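# Screw two red-taped housing corners tight with powered screwdriver

## Task

Take screws from the screw feeder and drive one into the hole at each of the two housing corners marked with red tape, turning each with the screwdriver motor until the motor halts on its own (stopped_at_torque=1); do not turn or shift a screw after that. The two unmarked holes must stay empty, with no screw tip left in them. Any screw that was pushed in rather than turned must be backed fully out and driven again. After the final screw, raise the screwdriver well clear above the screw heads, release, and move away. Nothing may be put or knocked off the table.

## Robot and tools

Robot: one six-joint arm whose tool is a powered screwdriver, a hex key inside a thin vacuum sleeve that can hold a screw. The tool point is the tip of the hex key when unloaded; the key points along the tool's own +z axis and can be pressed back up to 12 mm. A flat block juts about 9 cm from the last joint's axis toward the tool's -y side and rotates with it, so watch its clearance. Joint ranges (rad): waist -6.283 to 6.283, shoulder -2.304 to 2.304, elbow -4.224 to 0.061, forearm roll -6.283 to 6.283, wrist pitch -2.164 to 2.164, wrist roll -6.283 to 6.283. Load limits (N m): waist 57, shoulder 57, elbow 47.5, forearm roll 25.6, wrist pitch 18, wrist roll 18.

Scene frame: origin on the table surface under the arm base, +z up, +y to the left when facing along +x. Reported positions are in metres, orientation as quaternion wxyz, velocities in m/s and rad/s. The printed position can be slightly wrong, more so at long reach.

The command row (used by both execute_actions and move) is one list of 9 numbers, each in [-1, 1]: dx, dy, dz, rx, ry, rz, spindle, torque_limit, sleeve_vacuum. The first six are an offset, not a pose: a target displacement of the tool point expressed in the tool point's own axes, counted from the tool pose in the most recent result that reports it (or, before any such result and for later calls within one reply, from where the robot stands when the action begins). Scale: 1.0 equals 0.6 m for dx, dy, dz and 180 degrees for the rotation vector rx, ry, rz. Every row in an action is measured from that same reference, not from the row before it. All zeros therefore means go back to the reference, not stay still. Spindle: +1 turns the key clockwise at 500 rpm (drives in), -1 reverses (loosens); it needs 0.5 s to spin up, and the motor keeps the last value, running even between calls, without the arm following the screw, so finish actions with spindle 0. torque_limit maps linearly from 0.3 N m at -1 to 1.2 N m at +1 and persists. sleeve_vacuum above 0.01 holds a screw; anything else releases it; it also persists.

Tools. execute_actions takes {"actions": [...]} with at most one item. An empty list just reports state. An action {"rows": [[9 numbers], ...], "steps": n} runs up to 15 steps of 1/30 s (default 15), one row per step, the last row repeating if rows run out. A wait {"steps": n} (up to 300) sends nothing and returns n steps after the previous result, counting your thinking time. Optional "pictures": false skips images. move takes "target" (one 9-number row as above) and "speed" in m/s (0.002 to 0.5, default 0.25; turning capped at twice that in rad/s); it drives the tool along a straight line lasting 0.5 to 10 s, does not slow for obstacles and may overshoot speed near full arm extension.

Motion: each step the commanded pose is clipped to within 70 mm and 16 degrees of the measured pose; after an action the arm only continues to the last clipped pose, so check the result and send the remainder. Position wins over orientation if both cannot be met. The simulation keeps running while you think.

Result lines: the state line gives pose and velocities; Hand target shows where the controller is heading; pose unreachable and HELD mark steps the clearance check altered or blocked (a mounting post counts as arm). Tool readouts: turns (cumulative key turns, clockwise positive), screw_detected (1 when vacuum_kpa is above 30, i.e. a head seals the sleeve), sleeve_vacuum_kpa, stopped_at_torque. MOTOR HOT appears from 65 °C; at 80 °C an OVER-TEMPERATURE FAULT brakes the arm until cool.

Screwing procedure: place the tool point on the screw axis 2 mm under the top of the head and turn slowly with spindle between -0.2 and 0.2; negative engages only, positive engages and drives. While the screw turns, lower the arm 0.7 mm per turn. The motor stops at 95 % of torque_limit when the head seats or the thread jams, and stopped_at_torque becomes 1; to restart, hold spindle at 0 or below for 0.5 s. Loosening does not self-stop; if turns stops changing, raise torque_limit. After tightening, do not spin or nudge the screw.

Avoid: pushing screws in instead of turning, dropping screws, hard or fast contacts and deep targets past contact, anything leaving the table. Reaching a joint load limit triggers a fault: the joint backs off, holds 10 s, and the call aborts. Occasional pushes may shift loose items.

Cameras: cam_high (fixed, 504x504, pinhole) and cam_wrist (fisheye, 504x504, on the hand), with calibration given per scene; pixel origin top-left.

Each tool is called after "Request:" as name(argument=value, ...), one argument or row to a line, values as JSON.

## Session

Request:
execute_actions(
  actions=[],
)

Scene clock: 0.00 s of 6600.00 s.
end_effector_position=(+0.3092, -0.3060, +0.5348) sleeve_vacuum_kpa=0 screw_detected=0 stopped_at_torque=0 turns=0.00 end_effector_quat_wxyz=(-0.319, +0.583, +0.663, +0.344) end_effector_velocity=(-0.000, +0.000, -0.000) end_effector_angular_velocity=(+0.000, -0.000, +0.001)
Joint positions: [-0.017  0.344 -1.116  0.003 -1.458 -0.017]
Joint velocities: [ 0.    -0.     0.     0.     0.    -0.001]
Motor temperatures (°C, as the motors report them): [27 28 32 29 32 33]
Hand target: +0.309, -0.306, +0.535; -0.319, +0.583, +0.663, +0.344
camera_calibration (this result's frames):
cam_wrist: T_world_to_cam=[[-0.0851229, 0.619197, 0.780608, -0.0981718], [0.957385, -0.166178, 0.236216, -0.486366], [0.275984, 0.767451, -0.578664, 0.706287], [0, 0, 0, 1]] pos_world=[0.26236, -0.562076, 0.600225]

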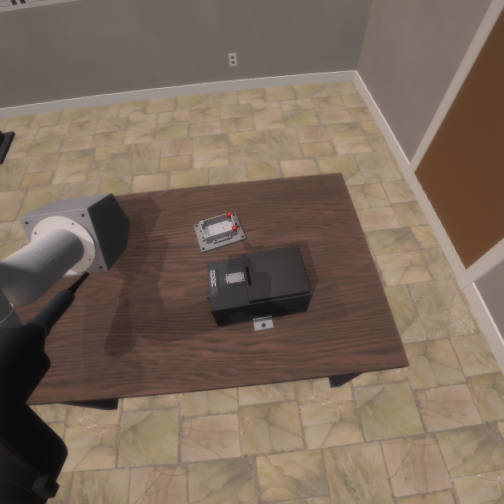

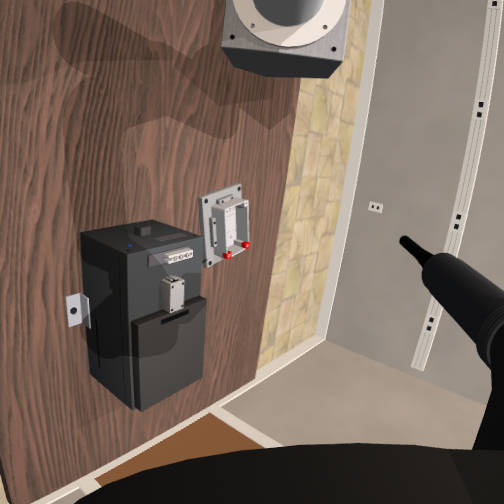

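Request:
move(
  target=[-0.1688, 0.2272, 0.4842, 0.0315, -0.309, 0, 0, 0.3, 0],
  speed=0.3,
)

Request:
zoom_image(
  camera="cam_wrist",
  region=[240, 120, 440, 300],
)

Scene clock: 9.50 s of 6600.00 s.
end_effector_position=(+0.4498, -0.1112, +0.2993) sleeve_vacuum_kpa=0 screw_detected=0 stopped_at_torque=0 turns=0.00 end_effector_quat_wxyz=(+0.000, +0.661, +0.750, +0.000) end_effector_velocity=(+0.000, +0.002, -0.002) end_effector_angular_velocity=(-0.007, +0.004, -0.000)
Joint positions: [ 0.466 -0.473 -1.058 -0.798 -1.344  0.976]
Joint velocities: [ 0.    -0.012 -0.005 -0.    -0.004  0.005]
Motor temperatures (°C, as the motors report them): [27 28 32 29 32 33]
Hand target: +0.450, -0.111, +0.299; +0.000, +0.661, +0.750, -0.000
Off the commanded pose: 0.001 m, 0 deg.
After step 90, 4.17 s passed at rest.
move: done
camera_calibration (this result's frames):
cam_wrist: T_world_to_cam=[[-0.0920979, 0.992745, -0.0772971, 0.278474], [0.950065, 0.110851, 0.291699, -0.515482], [0.298151, -0.0465724, -0.953382, 0.393369], [0, 0, 0, 1]] pos_world=[0.398105, -0.200992, 0.546921]

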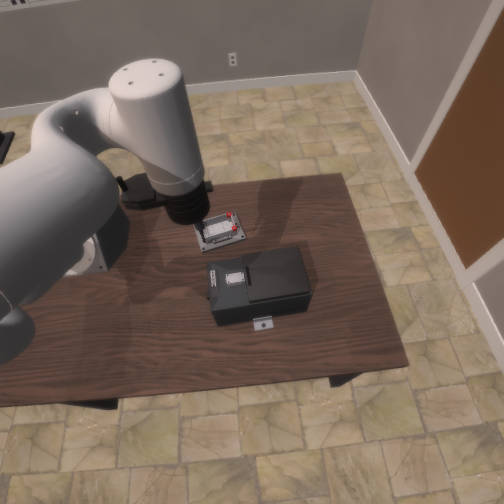

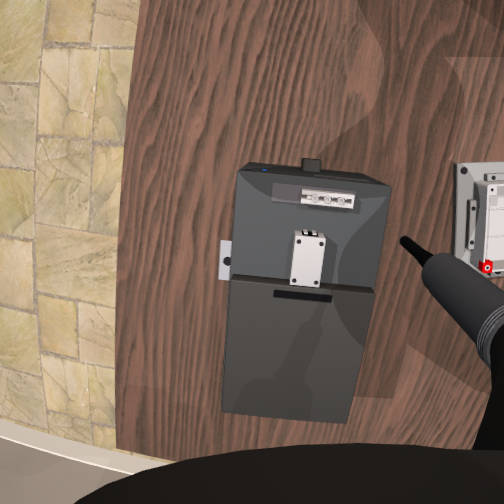

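Region (240, 120, 440, 300) of cam_wrist's 504x504 image, scaled by 2.520, with more detail than that image has; it fills the top 454 rows of this view, and the rest is white.

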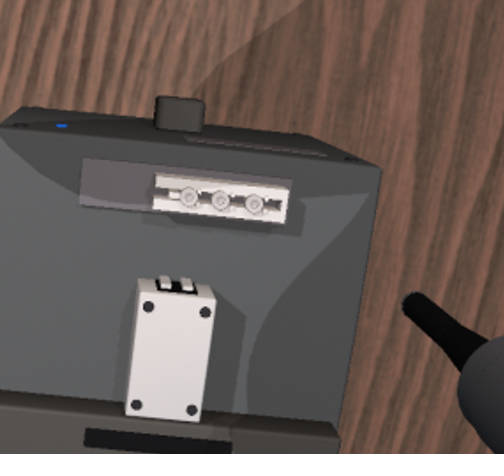

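Request:
move(
  target=[-0.0761, -0.013, 0.1817, 0, 0, 0, 0, 0.3, 0],
  speed=0.2,
)

Request:
zoom_image(
  camera="cam_wrist",
  region=[340, 160, 480, 300],
)

Scene clock: 16.73 s of 6600.00 s.
end_effector_position=(+0.4485, -0.1576, +0.1906) sleeve_vacuum_kpa=0 screw_detected=0 stopped_at_torque=0 turns=0.00 end_effector_quat_wxyz=(+0.001, +0.661, +0.750, +0.000) end_effector_velocity=(+0.001, -0.001, -0.002) end_effector_angular_velocity=(+0.000, -0.001, -0.002)
Joint positions: [ 0.266 -0.401 -0.884 -0.975 -1.202  0.991]
Joint velocities: [-0.005  0.     0.002 -0.005  0.004  0.002]
Motor temperatures (°C, as the motors report them): [27 28 32 29 32 33]
Hand target: +0.449, -0.158, +0.190; +0.001, +0.662, +0.750, -0.000
Off the commanded pose: 0.001 m, 0 deg.
After step 90, 3.00 s passed at rest.
move: done
camera_calibration (this result's frames):
cam_wrist: T_world_to_cam=[[-0.0914739, 0.99276, -0.0778461, 0.31586], [0.950044, 0.110429, 0.291926, -0.477484], [0.298409, -0.0472536, -0.953268, 0.287753], [0, 0, 0, 1]] pos_world=[0.396656, -0.247247, 0.438284]

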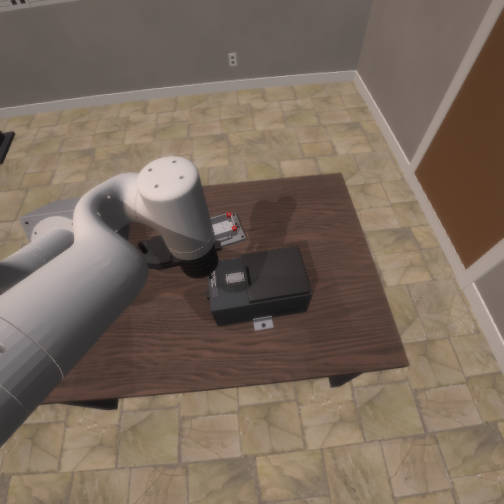

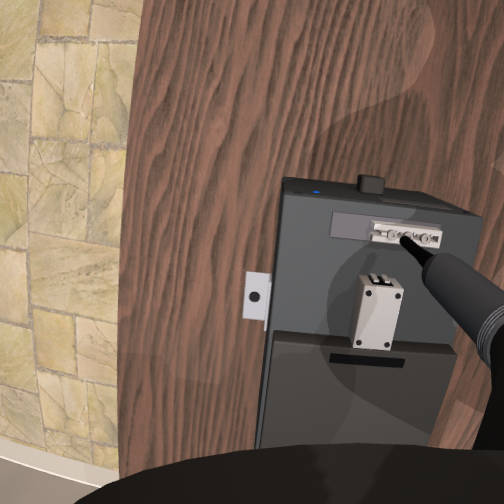

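Region (340, 160, 480, 300) of cam_wrist's 504x504 image, scaled by 3.600, with more detail than that image has.

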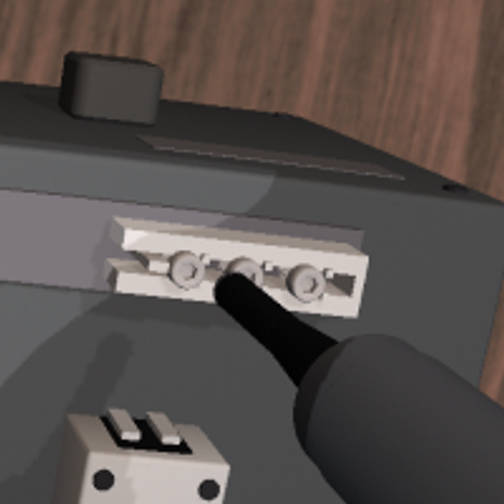

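Request:
move(
  target=[-0.004, 0.002, 0.026, 0, 0, 0, 0, 0.3, 0],
  speed=0.05,
)

Request:
move(
  target=[0, 0, 0.02, 0, 0, 0, -0.1, 0.3, 1],
  speed=0.03,
)

Request:
zoom_image(
  camera="cam_wrist",
  region=[340, 160, 480, 300],
)

Scene clock: 22.87 s of 6600.00 s.
end_effector_position=(+0.4501, -0.1599, +0.1753) sleeve_vacuum_kpa=0 screw_detected=0 stopped_at_torque=0 turns=0.00 end_effector_quat_wxyz=(+0.001, +0.662, +0.750, +0.000) end_effector_velocity=(+0.001, -0.001, -0.002) end_effector_angular_velocity=(-0.001, -0.000, -0.001)
Joint positions: [ 0.237 -0.407 -0.872 -1.003 -1.181  1.   ]
Joint velocities: [-0.004 -0.001  0.002 -0.005  0.003  0.002]
Motor temperatures (°C, as the motors report them): [27 28 32 29 32 33]
Hand target: +0.450, -0.160, +0.175; +0.001, +0.662, +0.750, +0.000
Off the commanded pose: 0.000 m, 0 deg.
After step 90, 2.30 s passed at rest.
move: done
camera_calibration (this result's frames):
cam_wrist: T_world_to_cam=[[-0.0913807, 0.992761, -0.0779385, 0.31701], [0.950041, 0.110369, 0.291959, -0.474259], [0.298448, -0.0473654, -0.95325, 0.272551], [0, 0, 0, 1]] pos_world=[0.398192, -0.249463, 0.422981]

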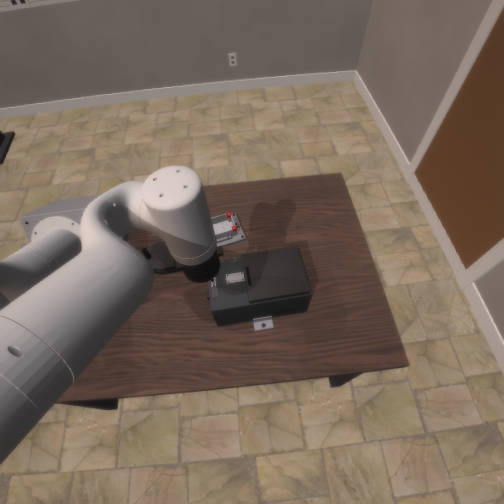

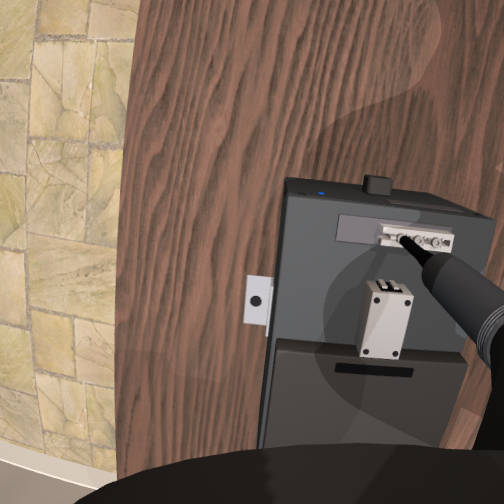

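Scene clock: 23.70 s of 6600.00 s.
end_effector_position=(+0.4503, -0.1598, +0.1636) sleeve_vacuum_kpa=14 screw_detected=0 stopped_at_torque=0 turns=-0.69 end_effector_quat_wxyz=(+0.001, +0.662, +0.750, +0.000) end_effector_velocity=(-0.000, -0.001, -0.002) end_effector_angular_velocity=(-0.003, +0.001, -0.002)
Joint positions: [ 0.218 -0.414 -0.862 -1.025 -1.165  1.011]
Joint velocities: [-0.004 -0.001  0.002 -0.004 -0.001  0.004]
Motor temperatures (°C, as the motors report them): [27 28 32 29 32 33]
Hand target: +0.450, -0.160, +0.163; +0.001, +0.662, +0.750, -0.000
Off the commanded pose: 0.000 m, 0 deg.
move: done
camera_calibration (this result's frames):
cam_wrist: T_world_to_cam=[[-0.0911637, 0.992797, -0.0777413, 0.315957], [0.94998, 0.110117, 0.292254, -0.471107], [0.298709, -0.0472098, -0.953176, 0.261268], [0, 0, 0, 1]] pos_world=[0.398302, -0.24947, 0.41128]

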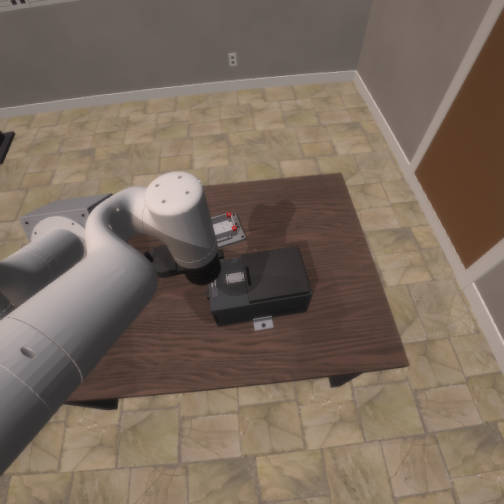

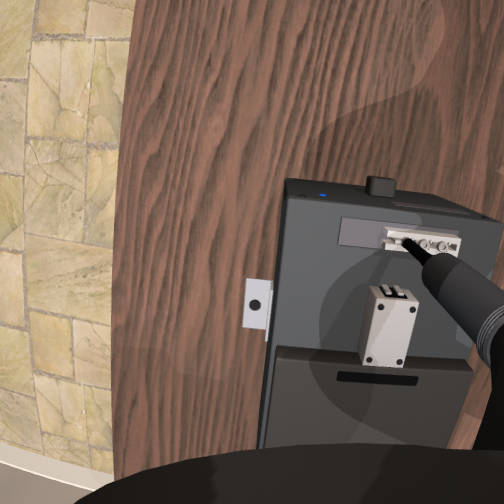

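Region (340, 160, 480, 300) of cam_wrist's 504x504 image, scaled by 3.600, with more detail than that image has.

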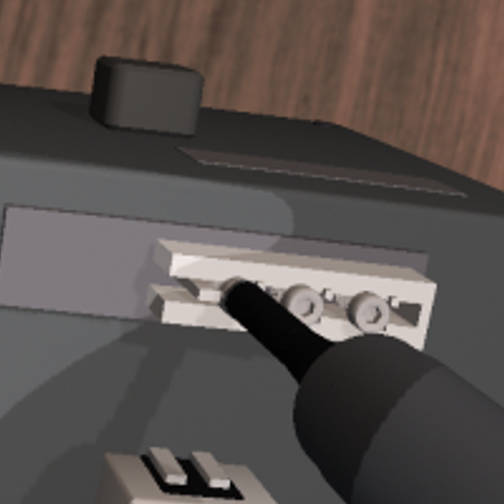

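Over the screw; push a bit lower.

Request:
move(
  target=[0, 0, 0.007, 0, 0, 0, -0.1, 0.3, 1],
  speed=0.02,
)

Scene clock: 26.67 s of 6600.00 s.
end_effector_position=(+0.4503, -0.1598, +0.1597) sleeve_vacuum_kpa=14 screw_detected=0 stopped_at_torque=0 turns=-3.16 end_effector_quat_wxyz=(+0.001, +0.662, +0.750, +0.000) end_effector_velocity=(+0.000, +0.000, -0.002) end_effector_angular_velocity=(+0.000, -0.000, +0.000)
Joint positions: [ 0.212 -0.416 -0.858 -1.033 -1.159  1.015]
Joint velocities: [-0.003 -0.001  0.002 -0.004  0.003  0.002]
Motor temperatures (°C, as the motors report them): [27 28 32 29 32 33]
Hand target: +0.450, -0.160, +0.159; +0.001, +0.662, +0.750, +0.000
Off the commanded pose: 0.000 m, 0 deg.
move: done
camera_calibration (this result's frames):
cam_wrist: T_world_to_cam=[[-0.0911619, 0.992808, -0.0776001, 0.315571], [0.949963, 0.110076, 0.292323, -0.470005], [0.298763, -0.0470685, -0.953166, 0.257502], [0, 0, 0, 1]] pos_world=[0.398324, -0.249445, 0.407324]

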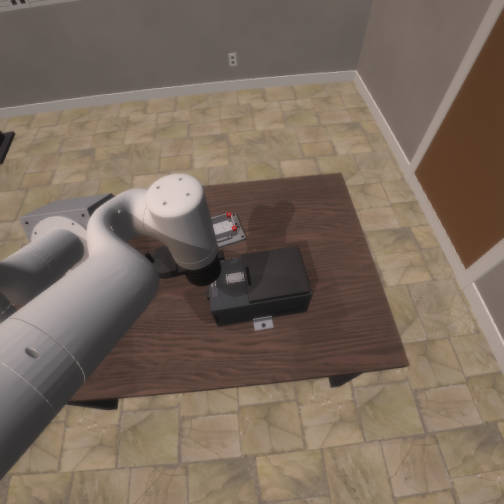

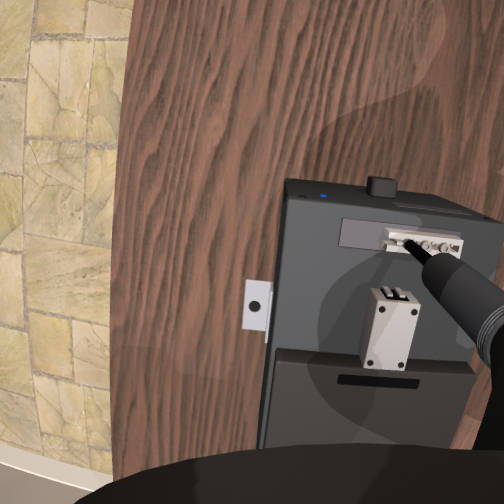

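Request:
zoom_image(
  camera="cam_wrist",
  region=[370, 200, 470, 280],
)

Region (370, 200, 470, 280) of cam_wrist's 504x504 image, scaled by 5.040, with more detail than that image has; it fills the top 403 rows of this view, and the rest is white.

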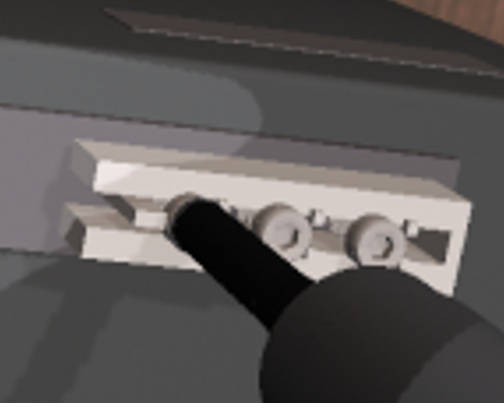

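Request:
move(
  target=[-0.0017, 0, -0.018, 0, 0, 0, -0.1, 0.3, 1],
  speed=0.03,
)

Request:
move(
  target=[0, 0, 0.015, 0, 0, 0, -0.1, 0.3, 1],
  speed=0.02,
)

Scene clock: 33.00 s of 6600.00 s.
end_effector_position=(+0.4502, -0.1608, +0.1701) sleeve_vacuum_kpa=14 screw_detected=0 stopped_at_torque=0 turns=-8.43 end_effector_quat_wxyz=(+0.001, +0.662, +0.750, +0.000) end_effector_velocity=(-0.001, -0.001, +0.001) end_effector_angular_velocity=(-0.002, +0.002, +0.002)
Joint positions: [ 0.228 -0.408 -0.867 -1.013 -1.174  1.003]
Joint velocities: [ 0.002  0.    -0.     0.003 -0.004 -0.002]
Motor temperatures (°C, as the motors report them): [27 28 32 29 32 33]
Hand target: +0.450, -0.161, +0.170; +0.001, +0.662, +0.750, +0.000
Off the commanded pose: 0.000 m, 0 deg.
move: done
camera_calibration (this result's frames):
cam_wrist: T_world_to_cam=[[-0.0914036, 0.992766, -0.0778544, 0.317556], [0.950038, 0.110367, 0.291971, -0.472756], [0.298452, -0.0472774, -0.953253, 0.267508], [0, 0, 0, 1]] pos_world=[0.398324, -0.250435, 0.417757]

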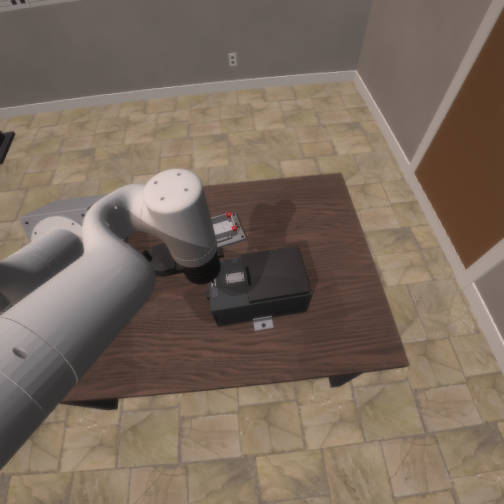

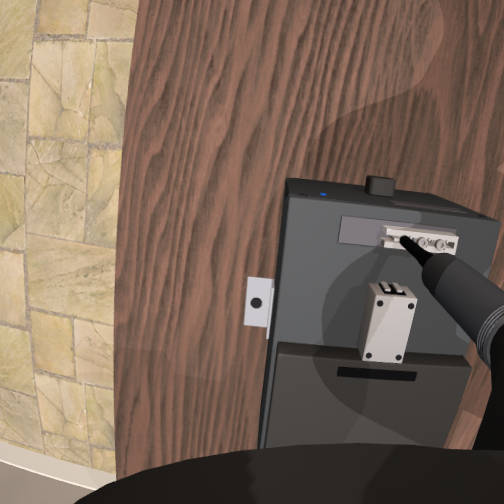

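Scene clock: 34.00 s of 6600.00 s.
end_effector_position=(+0.4503, -0.1608, +0.1617) sleeve_vacuum_kpa=14 screw_detected=0 stopped_at_torque=0 turns=-9.27 end_effector_quat_wxyz=(+0.001, +0.662, +0.750, +0.000) end_effector_velocity=(-0.001, -0.000, -0.003) end_effector_angular_velocity=(-0.001, +0.002, -0.001)
Joint positions: [ 0.214 -0.413 -0.86  -1.029 -1.162  1.011]
Joint velocities: [-0.005 -0.002  0.003 -0.004  0.003  0.003]
Motor temperatures (°C, as the motors report them): [27 28 32 29 32 33]
Hand target: +0.450, -0.161, +0.161; +0.001, +0.662, +0.750, -0.000
Off the commanded pose: 0.000 m, 0 deg.
move: done
camera_calibration (this result's frames):
cam_wrist: T_world_to_cam=[[-0.0912921, 0.992785, -0.0777442, 0.316851], [0.950005, 0.110235, 0.292129, -0.470455], [0.298591, -0.0471883, -0.953214, 0.25942], [0, 0, 0, 1]] pos_world=[0.3984, -0.250463, 0.409349]

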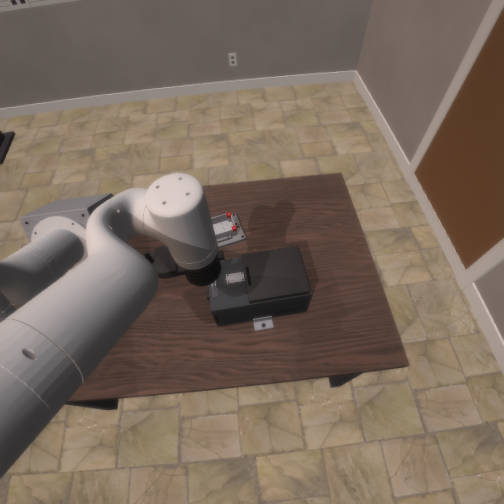

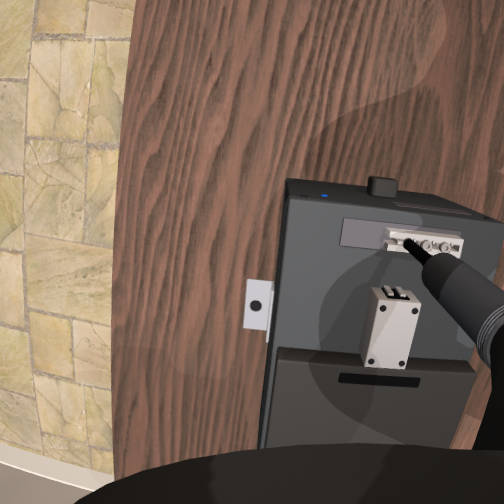

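Request:
zoom_image(
  camera="cam_wrist",
  region=[370, 200, 470, 280],
)

Region (370, 200, 470, 280) of cam_wrist's 504x504 image, scaled by 5.040, with more detail than that image has; it fills the top 403 rows of this view, and the rest is white.

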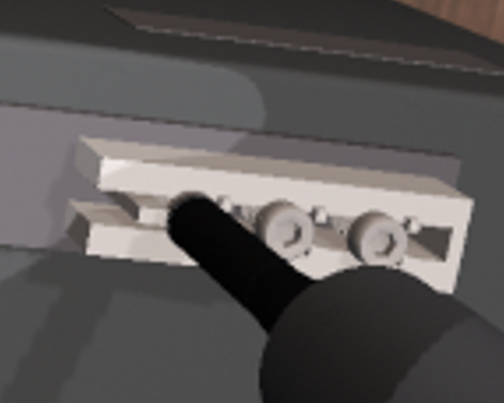

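Request:
move(
  target=[0, 0, 0.015, 0, 0, 0, -0.1, 0.3, 1],
  speed=0.02,
)

Request:
zoom_image(
  camera="cam_wrist",
  region=[370, 200, 470, 280],
)

Scene clock: 39.67 s of 6600.00 s.
end_effector_position=(+0.4531, -0.1598, +0.1552) sleeve_vacuum_kpa=14 screw_detected=0 stopped_at_torque=0 turns=-13.99 end_effector_quat_wxyz=(+0.001, +0.663, +0.749, +0.003) end_effector_velocity=(+0.003, -0.001, -0.001) end_effector_angular_velocity=(-0.006, -0.003, -0.001)
Joint positions: [ 0.201 -0.417 -0.856 -1.045 -1.148  1.019]
Joint velocities: [-0.001 -0.005 -0.005 -0.006 -0.004  0.004]
Motor temperatures (°C, as the motors report them): [27 28 32 29 32 33]
Hand target: +0.450, -0.161, +0.153; +0.001, +0.662, +0.750, +0.000
Off the commanded pose: 0.004 m, 0 deg.
move: off_target
camera_calibration (this result's frames):
cam_wrist: T_world_to_cam=[[-0.0881976, 0.993359, -0.073886, 0.31372], [0.94887, 0.106354, 0.297211, -0.472181], [0.303096, -0.0438949, -0.951949, 0.250704], [0, 0, 0, 1]] pos_world=[0.39972, -0.250413, 0.402175]

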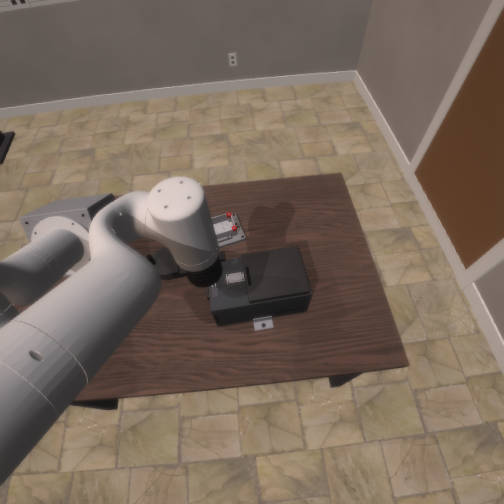

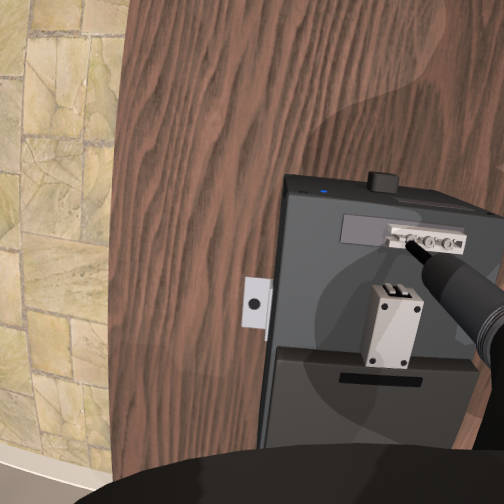

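Region (370, 200, 470, 280) of cam_wrist's 504x504 image, scaled by 5.040, with more detail than that image has; it fills the top 403 rows of this view, and the rest is white.

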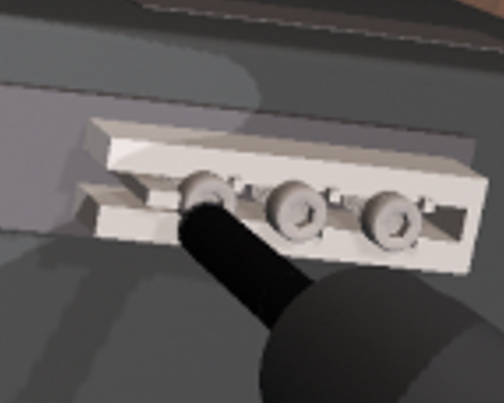

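Request:
move(
  target=[0.001, -0.0083, -0.0283, 0, 0, 0, -0.1, 0.3, 1],
  speed=0.03,
)

Request:
move(
  target=[0, 0, 0.016, 0, 0, 0, -0.1, 0.3, 1],
  speed=0.02,
)

Request:
zoom_image(
  camera="cam_wrist",
  region=[370, 200, 470, 280],
)

Scene clock: 44.43 s of 6600.00 s.
end_effector_position=(+0.4476, -0.1600, +0.1715) sleeve_vacuum_kpa=14 screw_detected=0 stopped_at_torque=0 turns=-17.95 end_effector_quat_wxyz=(+0.001, +0.662, +0.749, +0.003) end_effector_velocity=(+0.002, +0.002, +0.004) end_effector_angular_velocity=(+0.006, -0.004, -0.004)
Joint positions: [ 0.232 -0.398 -0.856 -1.013 -1.17   1.008]
Joint velocities: [ 0.005  0.004 -0.003  0.006  0.002 -0.001]
Motor temperatures (°C, as the motors report them): [27 28 32 29 32 33]
Hand target: +0.448, -0.160, +0.172; +0.001, +0.663, +0.749, +0.003
Off the commanded pose: 0.001 m, 0 deg.
move: done
camera_calibration (this result's frames):
cam_wrist: T_world_to_cam=[[-0.0888242, 0.993264, -0.0744154, 0.314994], [0.949041, 0.107076, 0.296404, -0.4716], [0.302375, -0.0442955, -0.952159, 0.268258], [0, 0, 0, 1]] pos_world=[0.394433, -0.250492, 0.418649]

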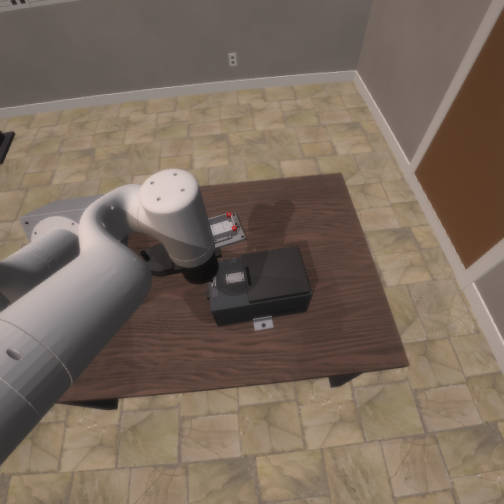

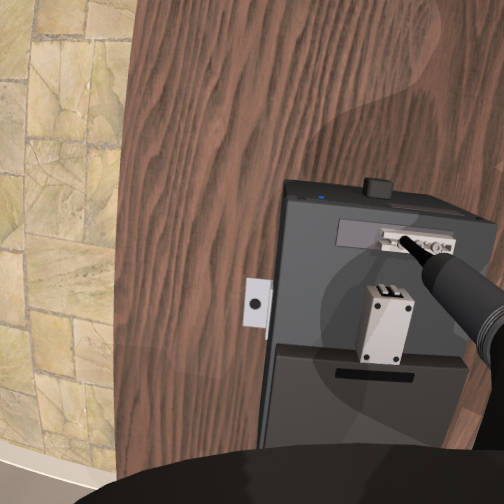

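Scene clock: 45.47 s of 6600.00 s.
end_effector_position=(+0.4481, -0.1598, +0.1627) sleeve_vacuum_kpa=14 screw_detected=0 stopped_at_torque=0 turns=-18.81 end_effector_quat_wxyz=(+0.001, +0.663, +0.749, +0.003) end_effector_velocity=(-0.000, -0.000, -0.003) end_effector_angular_velocity=(-0.001, +0.000, +0.000)
Joint positions: [ 0.217 -0.403 -0.848 -1.03  -1.157  1.017]
Joint velocities: [-0.004 -0.002  0.002 -0.005  0.003  0.002]
Motor temperatures (°C, as the motors report them): [27 28 32 29 32 33]
Hand target: +0.448, -0.160, +0.162; +0.001, +0.663, +0.749, +0.003
Off the commanded pose: 0.000 m, 0 deg.
move: done
camera_calibration (this result's frames):
cam_wrist: T_world_to_cam=[[-0.0881703, 0.993374, -0.073718, 0.31381], [0.948847, 0.106281, 0.29731, -0.469683], [0.303175, -0.0437332, -0.951931, 0.259436], [0, 0, 0, 1]] pos_world=[0.394672, -0.250466, 0.40974]

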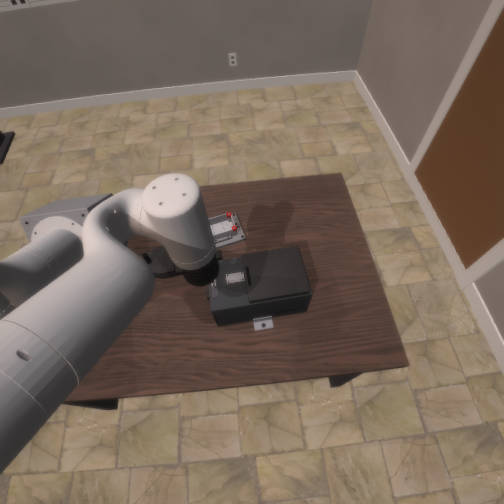

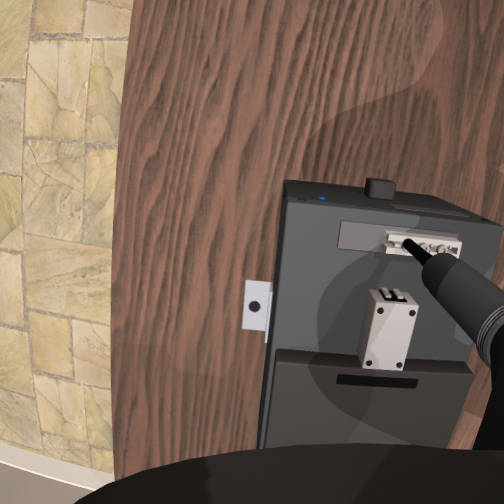

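Region (370, 200, 470, 280) of cam_wrist's 504x504 image, scaled by 5.040, with more detail than that image has; it fills the top 403 rows of this view, and the rest is white.

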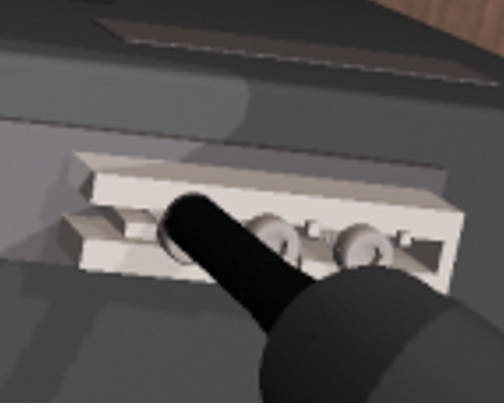

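Request:
move(
  target=[-0.0019, 0.0018, -0.0133, 0, 0, 0, -0.1, 0.3, 1],
  speed=0.03,
)

Request:
move(
  target=[0, 0, 0.014, 0, 0, 0, -0.1, 0.3, 1],
  speed=0.02,
)

Request:
zoom_image(
  camera="cam_wrist",
  region=[370, 200, 470, 280],
)

Scene clock: 50.27 s of 6600.00 s.
end_effector_position=(+0.4487, -0.1609, +0.1701) sleeve_vacuum_kpa=14 screw_detected=0 stopped_at_torque=0 turns=-22.81 end_effector_quat_wxyz=(+0.001, +0.662, +0.749, +0.003) end_effector_velocity=(-0.001, -0.000, +0.001) end_effector_angular_velocity=(-0.001, +0.002, +0.002)
Joint positions: [ 0.228 -0.399 -0.857 -1.016 -1.168  1.007]
Joint velocities: [ 0.003  0.    -0.001  0.004 -0.004 -0.003]
Motor temperatures (°C, as the motors report them): [27 28 32 29 32 33]
Hand target: +0.449, -0.161, +0.171; +0.001, +0.663, +0.749, +0.003
Off the commanded pose: 0.001 m, 0 deg.
move: done
camera_calibration (this result's frames):
cam_wrist: T_world_to_cam=[[-0.0888352, 0.993278, -0.0742088, 0.31583], [0.949024, 0.107027, 0.296476, -0.472173], [0.302425, -0.0440885, -0.952153, 0.266562], [0, 0, 0, 1]] pos_world=[0.395545, -0.251419, 0.417233]

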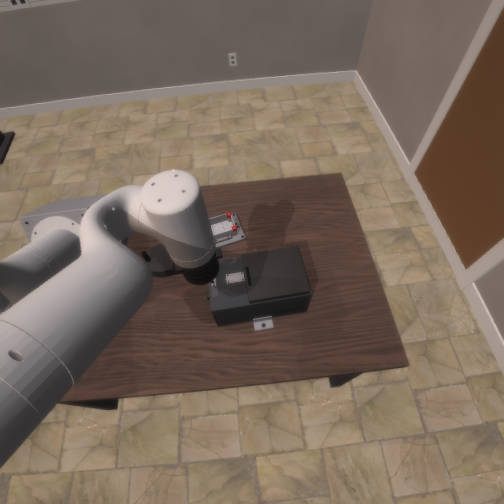

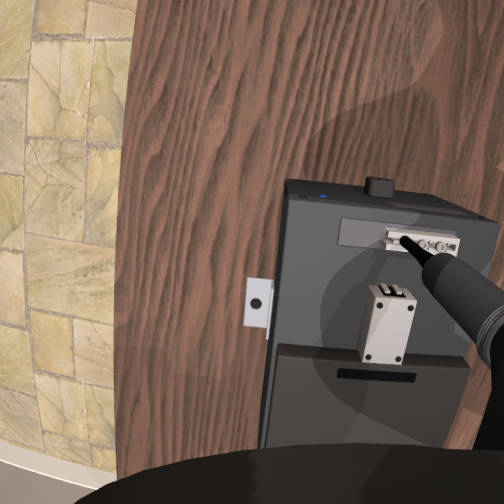

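Scene clock: 51.27 s of 6600.00 s.
end_effector_position=(+0.4492, -0.1608, +0.1626) sleeve_vacuum_kpa=14 screw_detected=0 stopped_at_torque=0 turns=-23.65 end_effector_quat_wxyz=(+0.001, +0.663, +0.749, +0.003) end_effector_velocity=(-0.001, +0.000, -0.003) end_effector_angular_velocity=(+0.000, +0.002, +0.001)
Joint positions: [ 0.215 -0.403 -0.851 -1.031 -1.157  1.014]
Joint velocities: [-0.004 -0.002  0.003 -0.003  0.003  0.002]
Motor temperatures (°C, as the motors report them): [27 28 32 29 32 33]
Hand target: +0.449, -0.161, +0.162; +0.001, +0.663, +0.749, +0.003
Off the commanded pose: 0.000 m, 0 deg.
move: done
camera_calibration (this result's frames):
cam_wrist: T_world_to_cam=[[-0.0882189, 0.993371, -0.0737034, 0.314895], [0.948856, 0.106322, 0.297268, -0.470639], [0.303134, -0.0437092, -0.951945, 0.258896], [0, 0, 0, 1]] pos_world=[0.395868, -0.251452, 0.409569]

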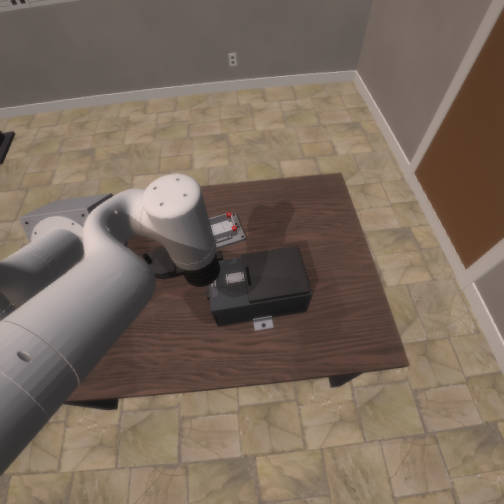

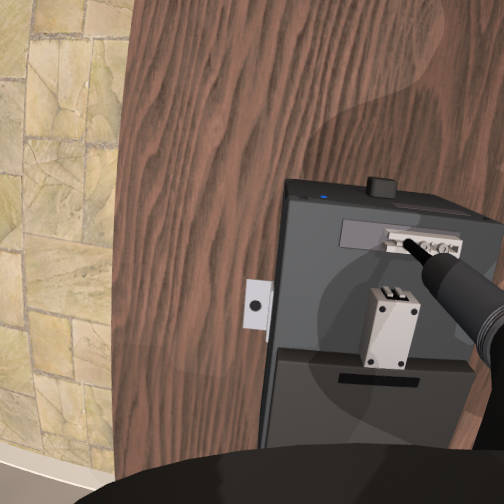

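Region (370, 200, 470, 280) of cam_wrist's 504x504 image, scaled by 5.040, with more detail than that image has; it fills the top 403 rows of this view, and the rest is white.

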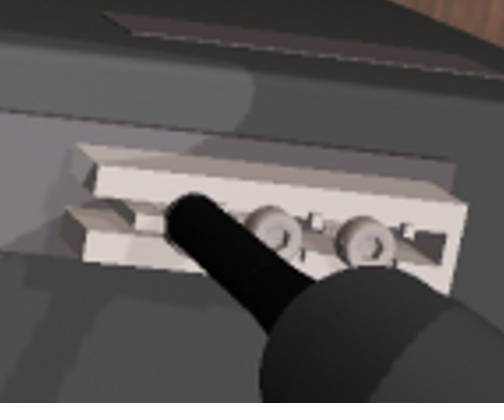

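Request:
move(
  target=[0, 0, 0.004, 0, 0, 0, -0.1, 0.3, 1],
  speed=0.01,
)

Scene clock: 53.47 s of 6600.00 s.
end_effector_position=(+0.4493, -0.1608, +0.1603) sleeve_vacuum_kpa=14 screw_detected=0 stopped_at_torque=0 turns=-25.48 end_effector_quat_wxyz=(+0.001, +0.663, +0.749, +0.003) end_effector_velocity=(-0.000, +0.000, -0.001) end_effector_angular_velocity=(+0.000, +0.000, -0.001)
Joint positions: [ 0.211 -0.405 -0.849 -1.035 -1.154  1.016]
Joint velocities: [-0.002 -0.001  0.001 -0.001  0.001  0.001]
Motor temperatures (°C, as the motors report them): [27 28 32 29 32 33]
Hand target: +0.449, -0.161, +0.160; +0.001, +0.663, +0.749, +0.003
Off the commanded pose: 0.000 m, 0 deg.
move: done
camera_calibration (this result's frames):
cam_wrist: T_world_to_cam=[[-0.088182, 0.993378, -0.0736469, 0.314681], [0.948842, 0.106272, 0.297329, -0.470032], [0.303186, -0.0436602, -0.951931, 0.256718], [0, 0, 0, 1]] pos_world=[0.395902, -0.251438, 0.407307]

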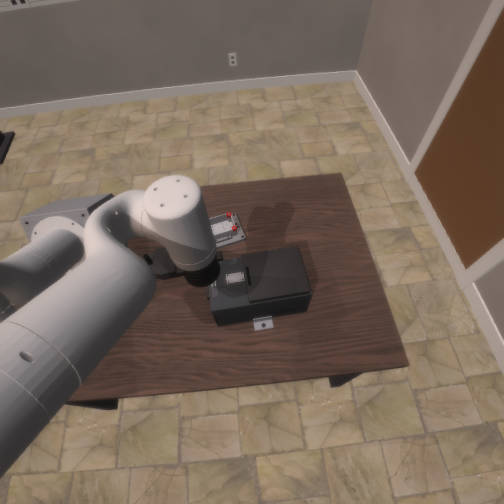

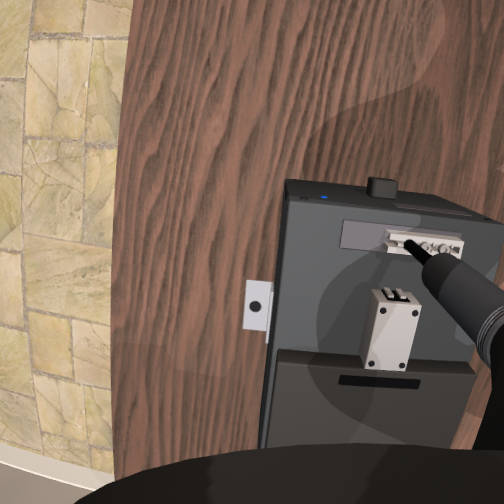

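Request:
move(
  target=[-0.0029, 0, -0.0167, 0, 0, 0, -0.1, 0.3, 1],
  speed=0.03,
)

Request:
move(
  target=[0, 0, 0.014, 0, 0, 0, -0.1, 0.3, 1],
  speed=0.02,
)

Request:
zoom_image(
  camera="cam_wrist",
  region=[370, 200, 470, 280],
)

Scene clock: 60.97 s of 6600.00 s.
end_effector_position=(+0.4493, -0.1627, +0.1700) sleeve_vacuum_kpa=14 screw_detected=0 stopped_at_torque=0 turns=-31.73 end_effector_quat_wxyz=(+0.001, +0.663, +0.749, +0.003) end_effector_velocity=(-0.001, -0.002, +0.002) end_effector_angular_velocity=(-0.005, +0.003, +0.001)
Joint positions: [ 0.225 -0.396 -0.857 -1.017 -1.169  1.004]
Joint velocities: [ 0.003  0.002 -0.001  0.004 -0.008 -0.003]
Motor temperatures (°C, as the motors report them): [27 28 32 29 32 33]
Hand target: +0.449, -0.163, +0.170; +0.001, +0.663, +0.749, +0.004
Off the commanded pose: 0.000 m, 0 deg.
move: done
camera_calibration (this result's frames):
cam_wrist: T_world_to_cam=[[-0.0883685, 0.993331, -0.0740556, 0.317396], [0.948926, 0.106557, 0.296961, -0.472592], [0.302872, -0.0440313, -0.952014, 0.265934], [0, 0, 0, 1]] pos_world=[0.395958, -0.253211, 0.417019]

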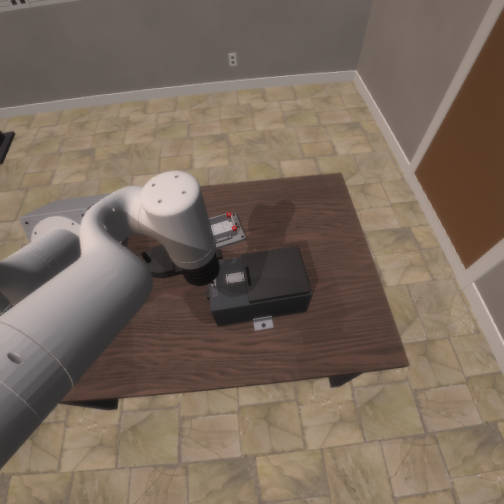

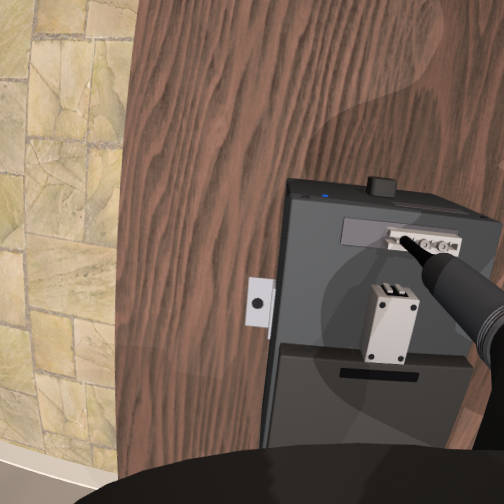

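Scene clock: 61.97 s of 6600.00 s.
end_effector_position=(+0.4494, -0.1627, +0.1621) sleeve_vacuum_kpa=14 screw_detected=0 stopped_at_torque=0 turns=-32.56 end_effector_quat_wxyz=(+0.001, +0.663, +0.749, +0.003) end_effector_velocity=(-0.001, +0.000, -0.003) end_effector_angular_velocity=(-0.000, +0.001, +0.001)
Joint positions: [ 0.212 -0.401 -0.851 -1.032 -1.158  1.011]
Joint velocities: [-0.004 -0.002  0.003 -0.004  0.003  0.003]
Motor temperatures (°C, as the motors report them): [27 28 32 29 32 33]
Hand target: +0.449, -0.163, +0.162; +0.001, +0.662, +0.749, +0.003
Off the commanded pose: 0.000 m, 0 deg.
move: done
camera_calibration (this result's frames):
cam_wrist: T_world_to_cam=[[-0.0882553, 0.993339, -0.0740858, 0.316825], [0.948911, 0.106462, 0.297041, -0.470406], [0.30295, -0.0440854, -0.951986, 0.258361], [0, 0, 0, 1]] pos_world=[0.396064, -0.253245, 0.409158]

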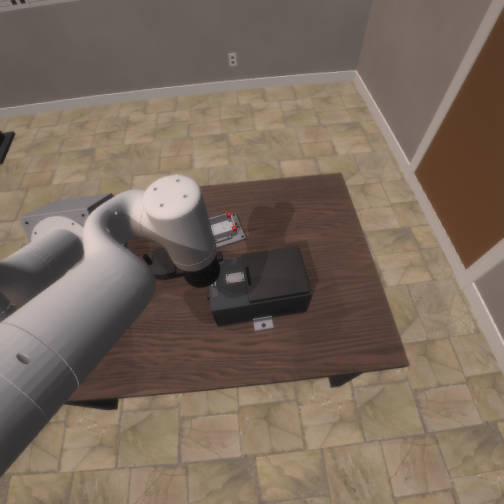

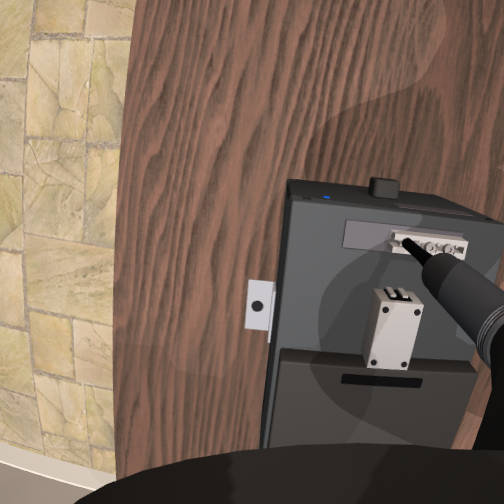

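Region (370, 200, 470, 280) of cam_wrist's 504x504 image, scaled by 5.040, with more detail than that image has; it fills the top 403 rows of this view, and the rest is white.

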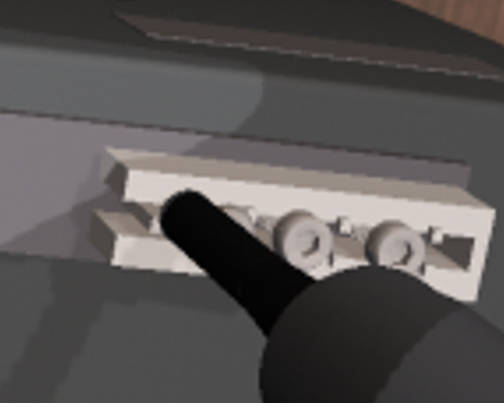

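Request:
move(
  target=[0.0047, 0.0011, -0.0133, 0, 0, 0, -0.1, 0.3, 1],
  speed=0.03,
)

Request:
move(
  target=[0, 0, 0.012, 0, 0, 0, -0.1, 0.3, 1],
  speed=0.01,
)

Request:
zoom_image(
  camera="cam_wrist",
  region=[370, 200, 470, 280],
)

Scene clock: 68.10 s of 6600.00 s.
end_effector_position=(+0.4495, -0.1597, +0.1699) sleeve_vacuum_kpa=14 screw_detected=0 stopped_at_torque=0 turns=-37.67 end_effector_quat_wxyz=(+0.001, +0.662, +0.749, +0.003) end_effector_velocity=(+0.001, +0.004, +0.002) end_effector_angular_velocity=(+0.007, -0.003, +0.001)
Joint positions: [ 0.228 -0.402 -0.859 -1.016 -1.167  1.008]
Joint velocities: [ 0.004 -0.001 -0.002  0.003  0.005 -0.   ]
Motor temperatures (°C, as the motors report them): [28 28 32 29 32 33]
Hand target: +0.450, -0.160, +0.170; +0.001, +0.663, +0.749, +0.003
Off the commanded pose: 0.000 m, 0 deg.
move: done
camera_calibration (this result's frames):
cam_wrist: T_world_to_cam=[[-0.0885412, 0.993348, -0.0736195, 0.314436], [0.948908, 0.106592, 0.297005, -0.473101], [0.302877, -0.0435609, -0.952034, 0.265959], [0, 0, 0, 1]] pos_world=[0.396217, -0.25033, 0.416864]

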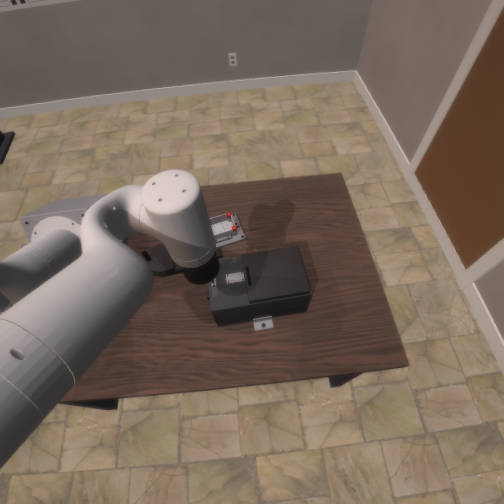

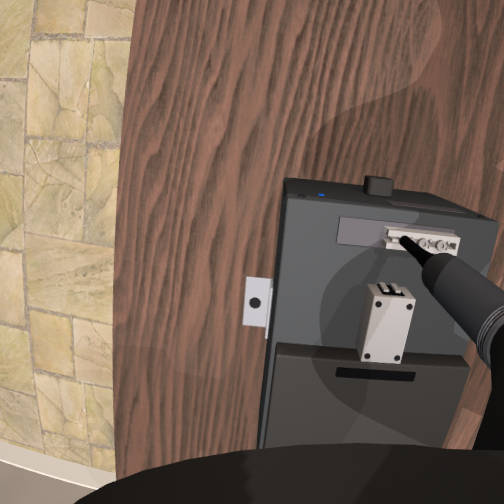

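Scene clock: 69.27 s of 6600.00 s.
end_effector_position=(+0.4496, -0.1602, +0.1631) sleeve_vacuum_kpa=14 screw_detected=0 stopped_at_torque=0 turns=-38.64 end_effector_quat_wxyz=(+0.001, +0.663, +0.749, +0.003) end_effector_velocity=(+0.001, +0.000, -0.002) end_effector_angular_velocity=(+0.002, -0.002, -0.001)
Joint positions: [ 0.217 -0.406 -0.853 -1.029 -1.159  1.015]
Joint velocities: [-0.004 -0.002  0.001 -0.006  0.006  0.003]
Motor temperatures (°C, as the motors report them): [28 28 32 29 32 33]
Hand target: +0.450, -0.160, +0.163; +0.001, +0.662, +0.749, +0.003
Off the commanded pose: 0.001 m, 0 deg.
move: done
camera_calibration (this result's frames):
cam_wrist: T_world_to_cam=[[-0.0881901, 0.993288, -0.0748374, 0.314504], [0.948999, 0.106613, 0.296707, -0.471139], [0.302694, -0.0448539, -0.952032, 0.259345], [0, 0, 0, 1]] pos_world=[0.396344, -0.250531, 0.410232]

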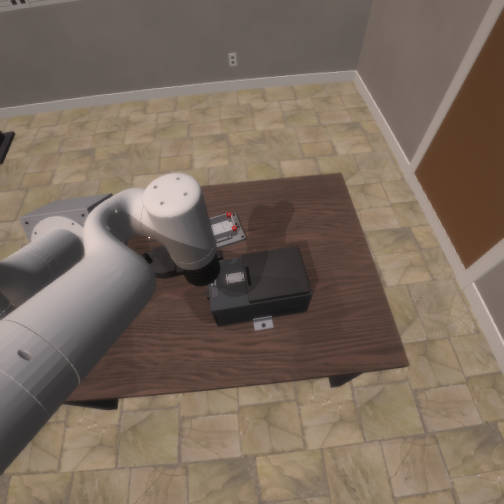

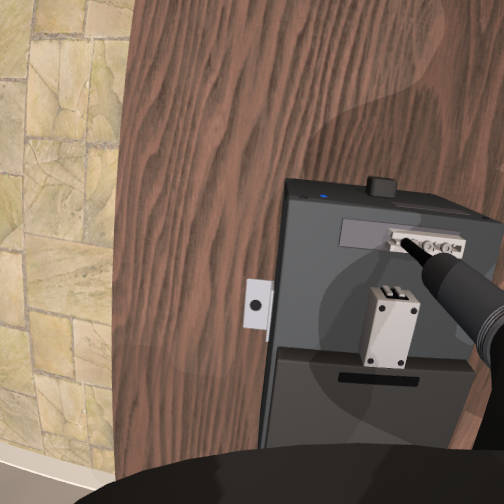

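Region (370, 200, 470, 280) of cam_wrist's 504x504 image, scaled by 5.040, with more detail than that image has; it fills the top 403 rows of this view, and the rest is white.

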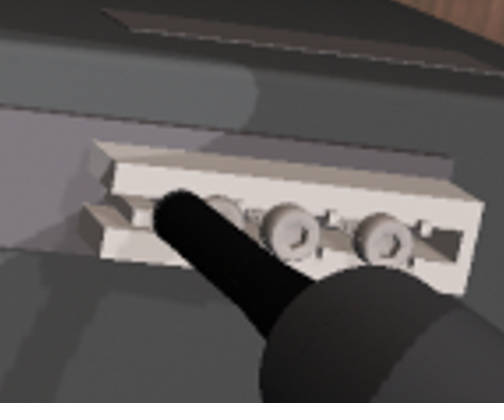

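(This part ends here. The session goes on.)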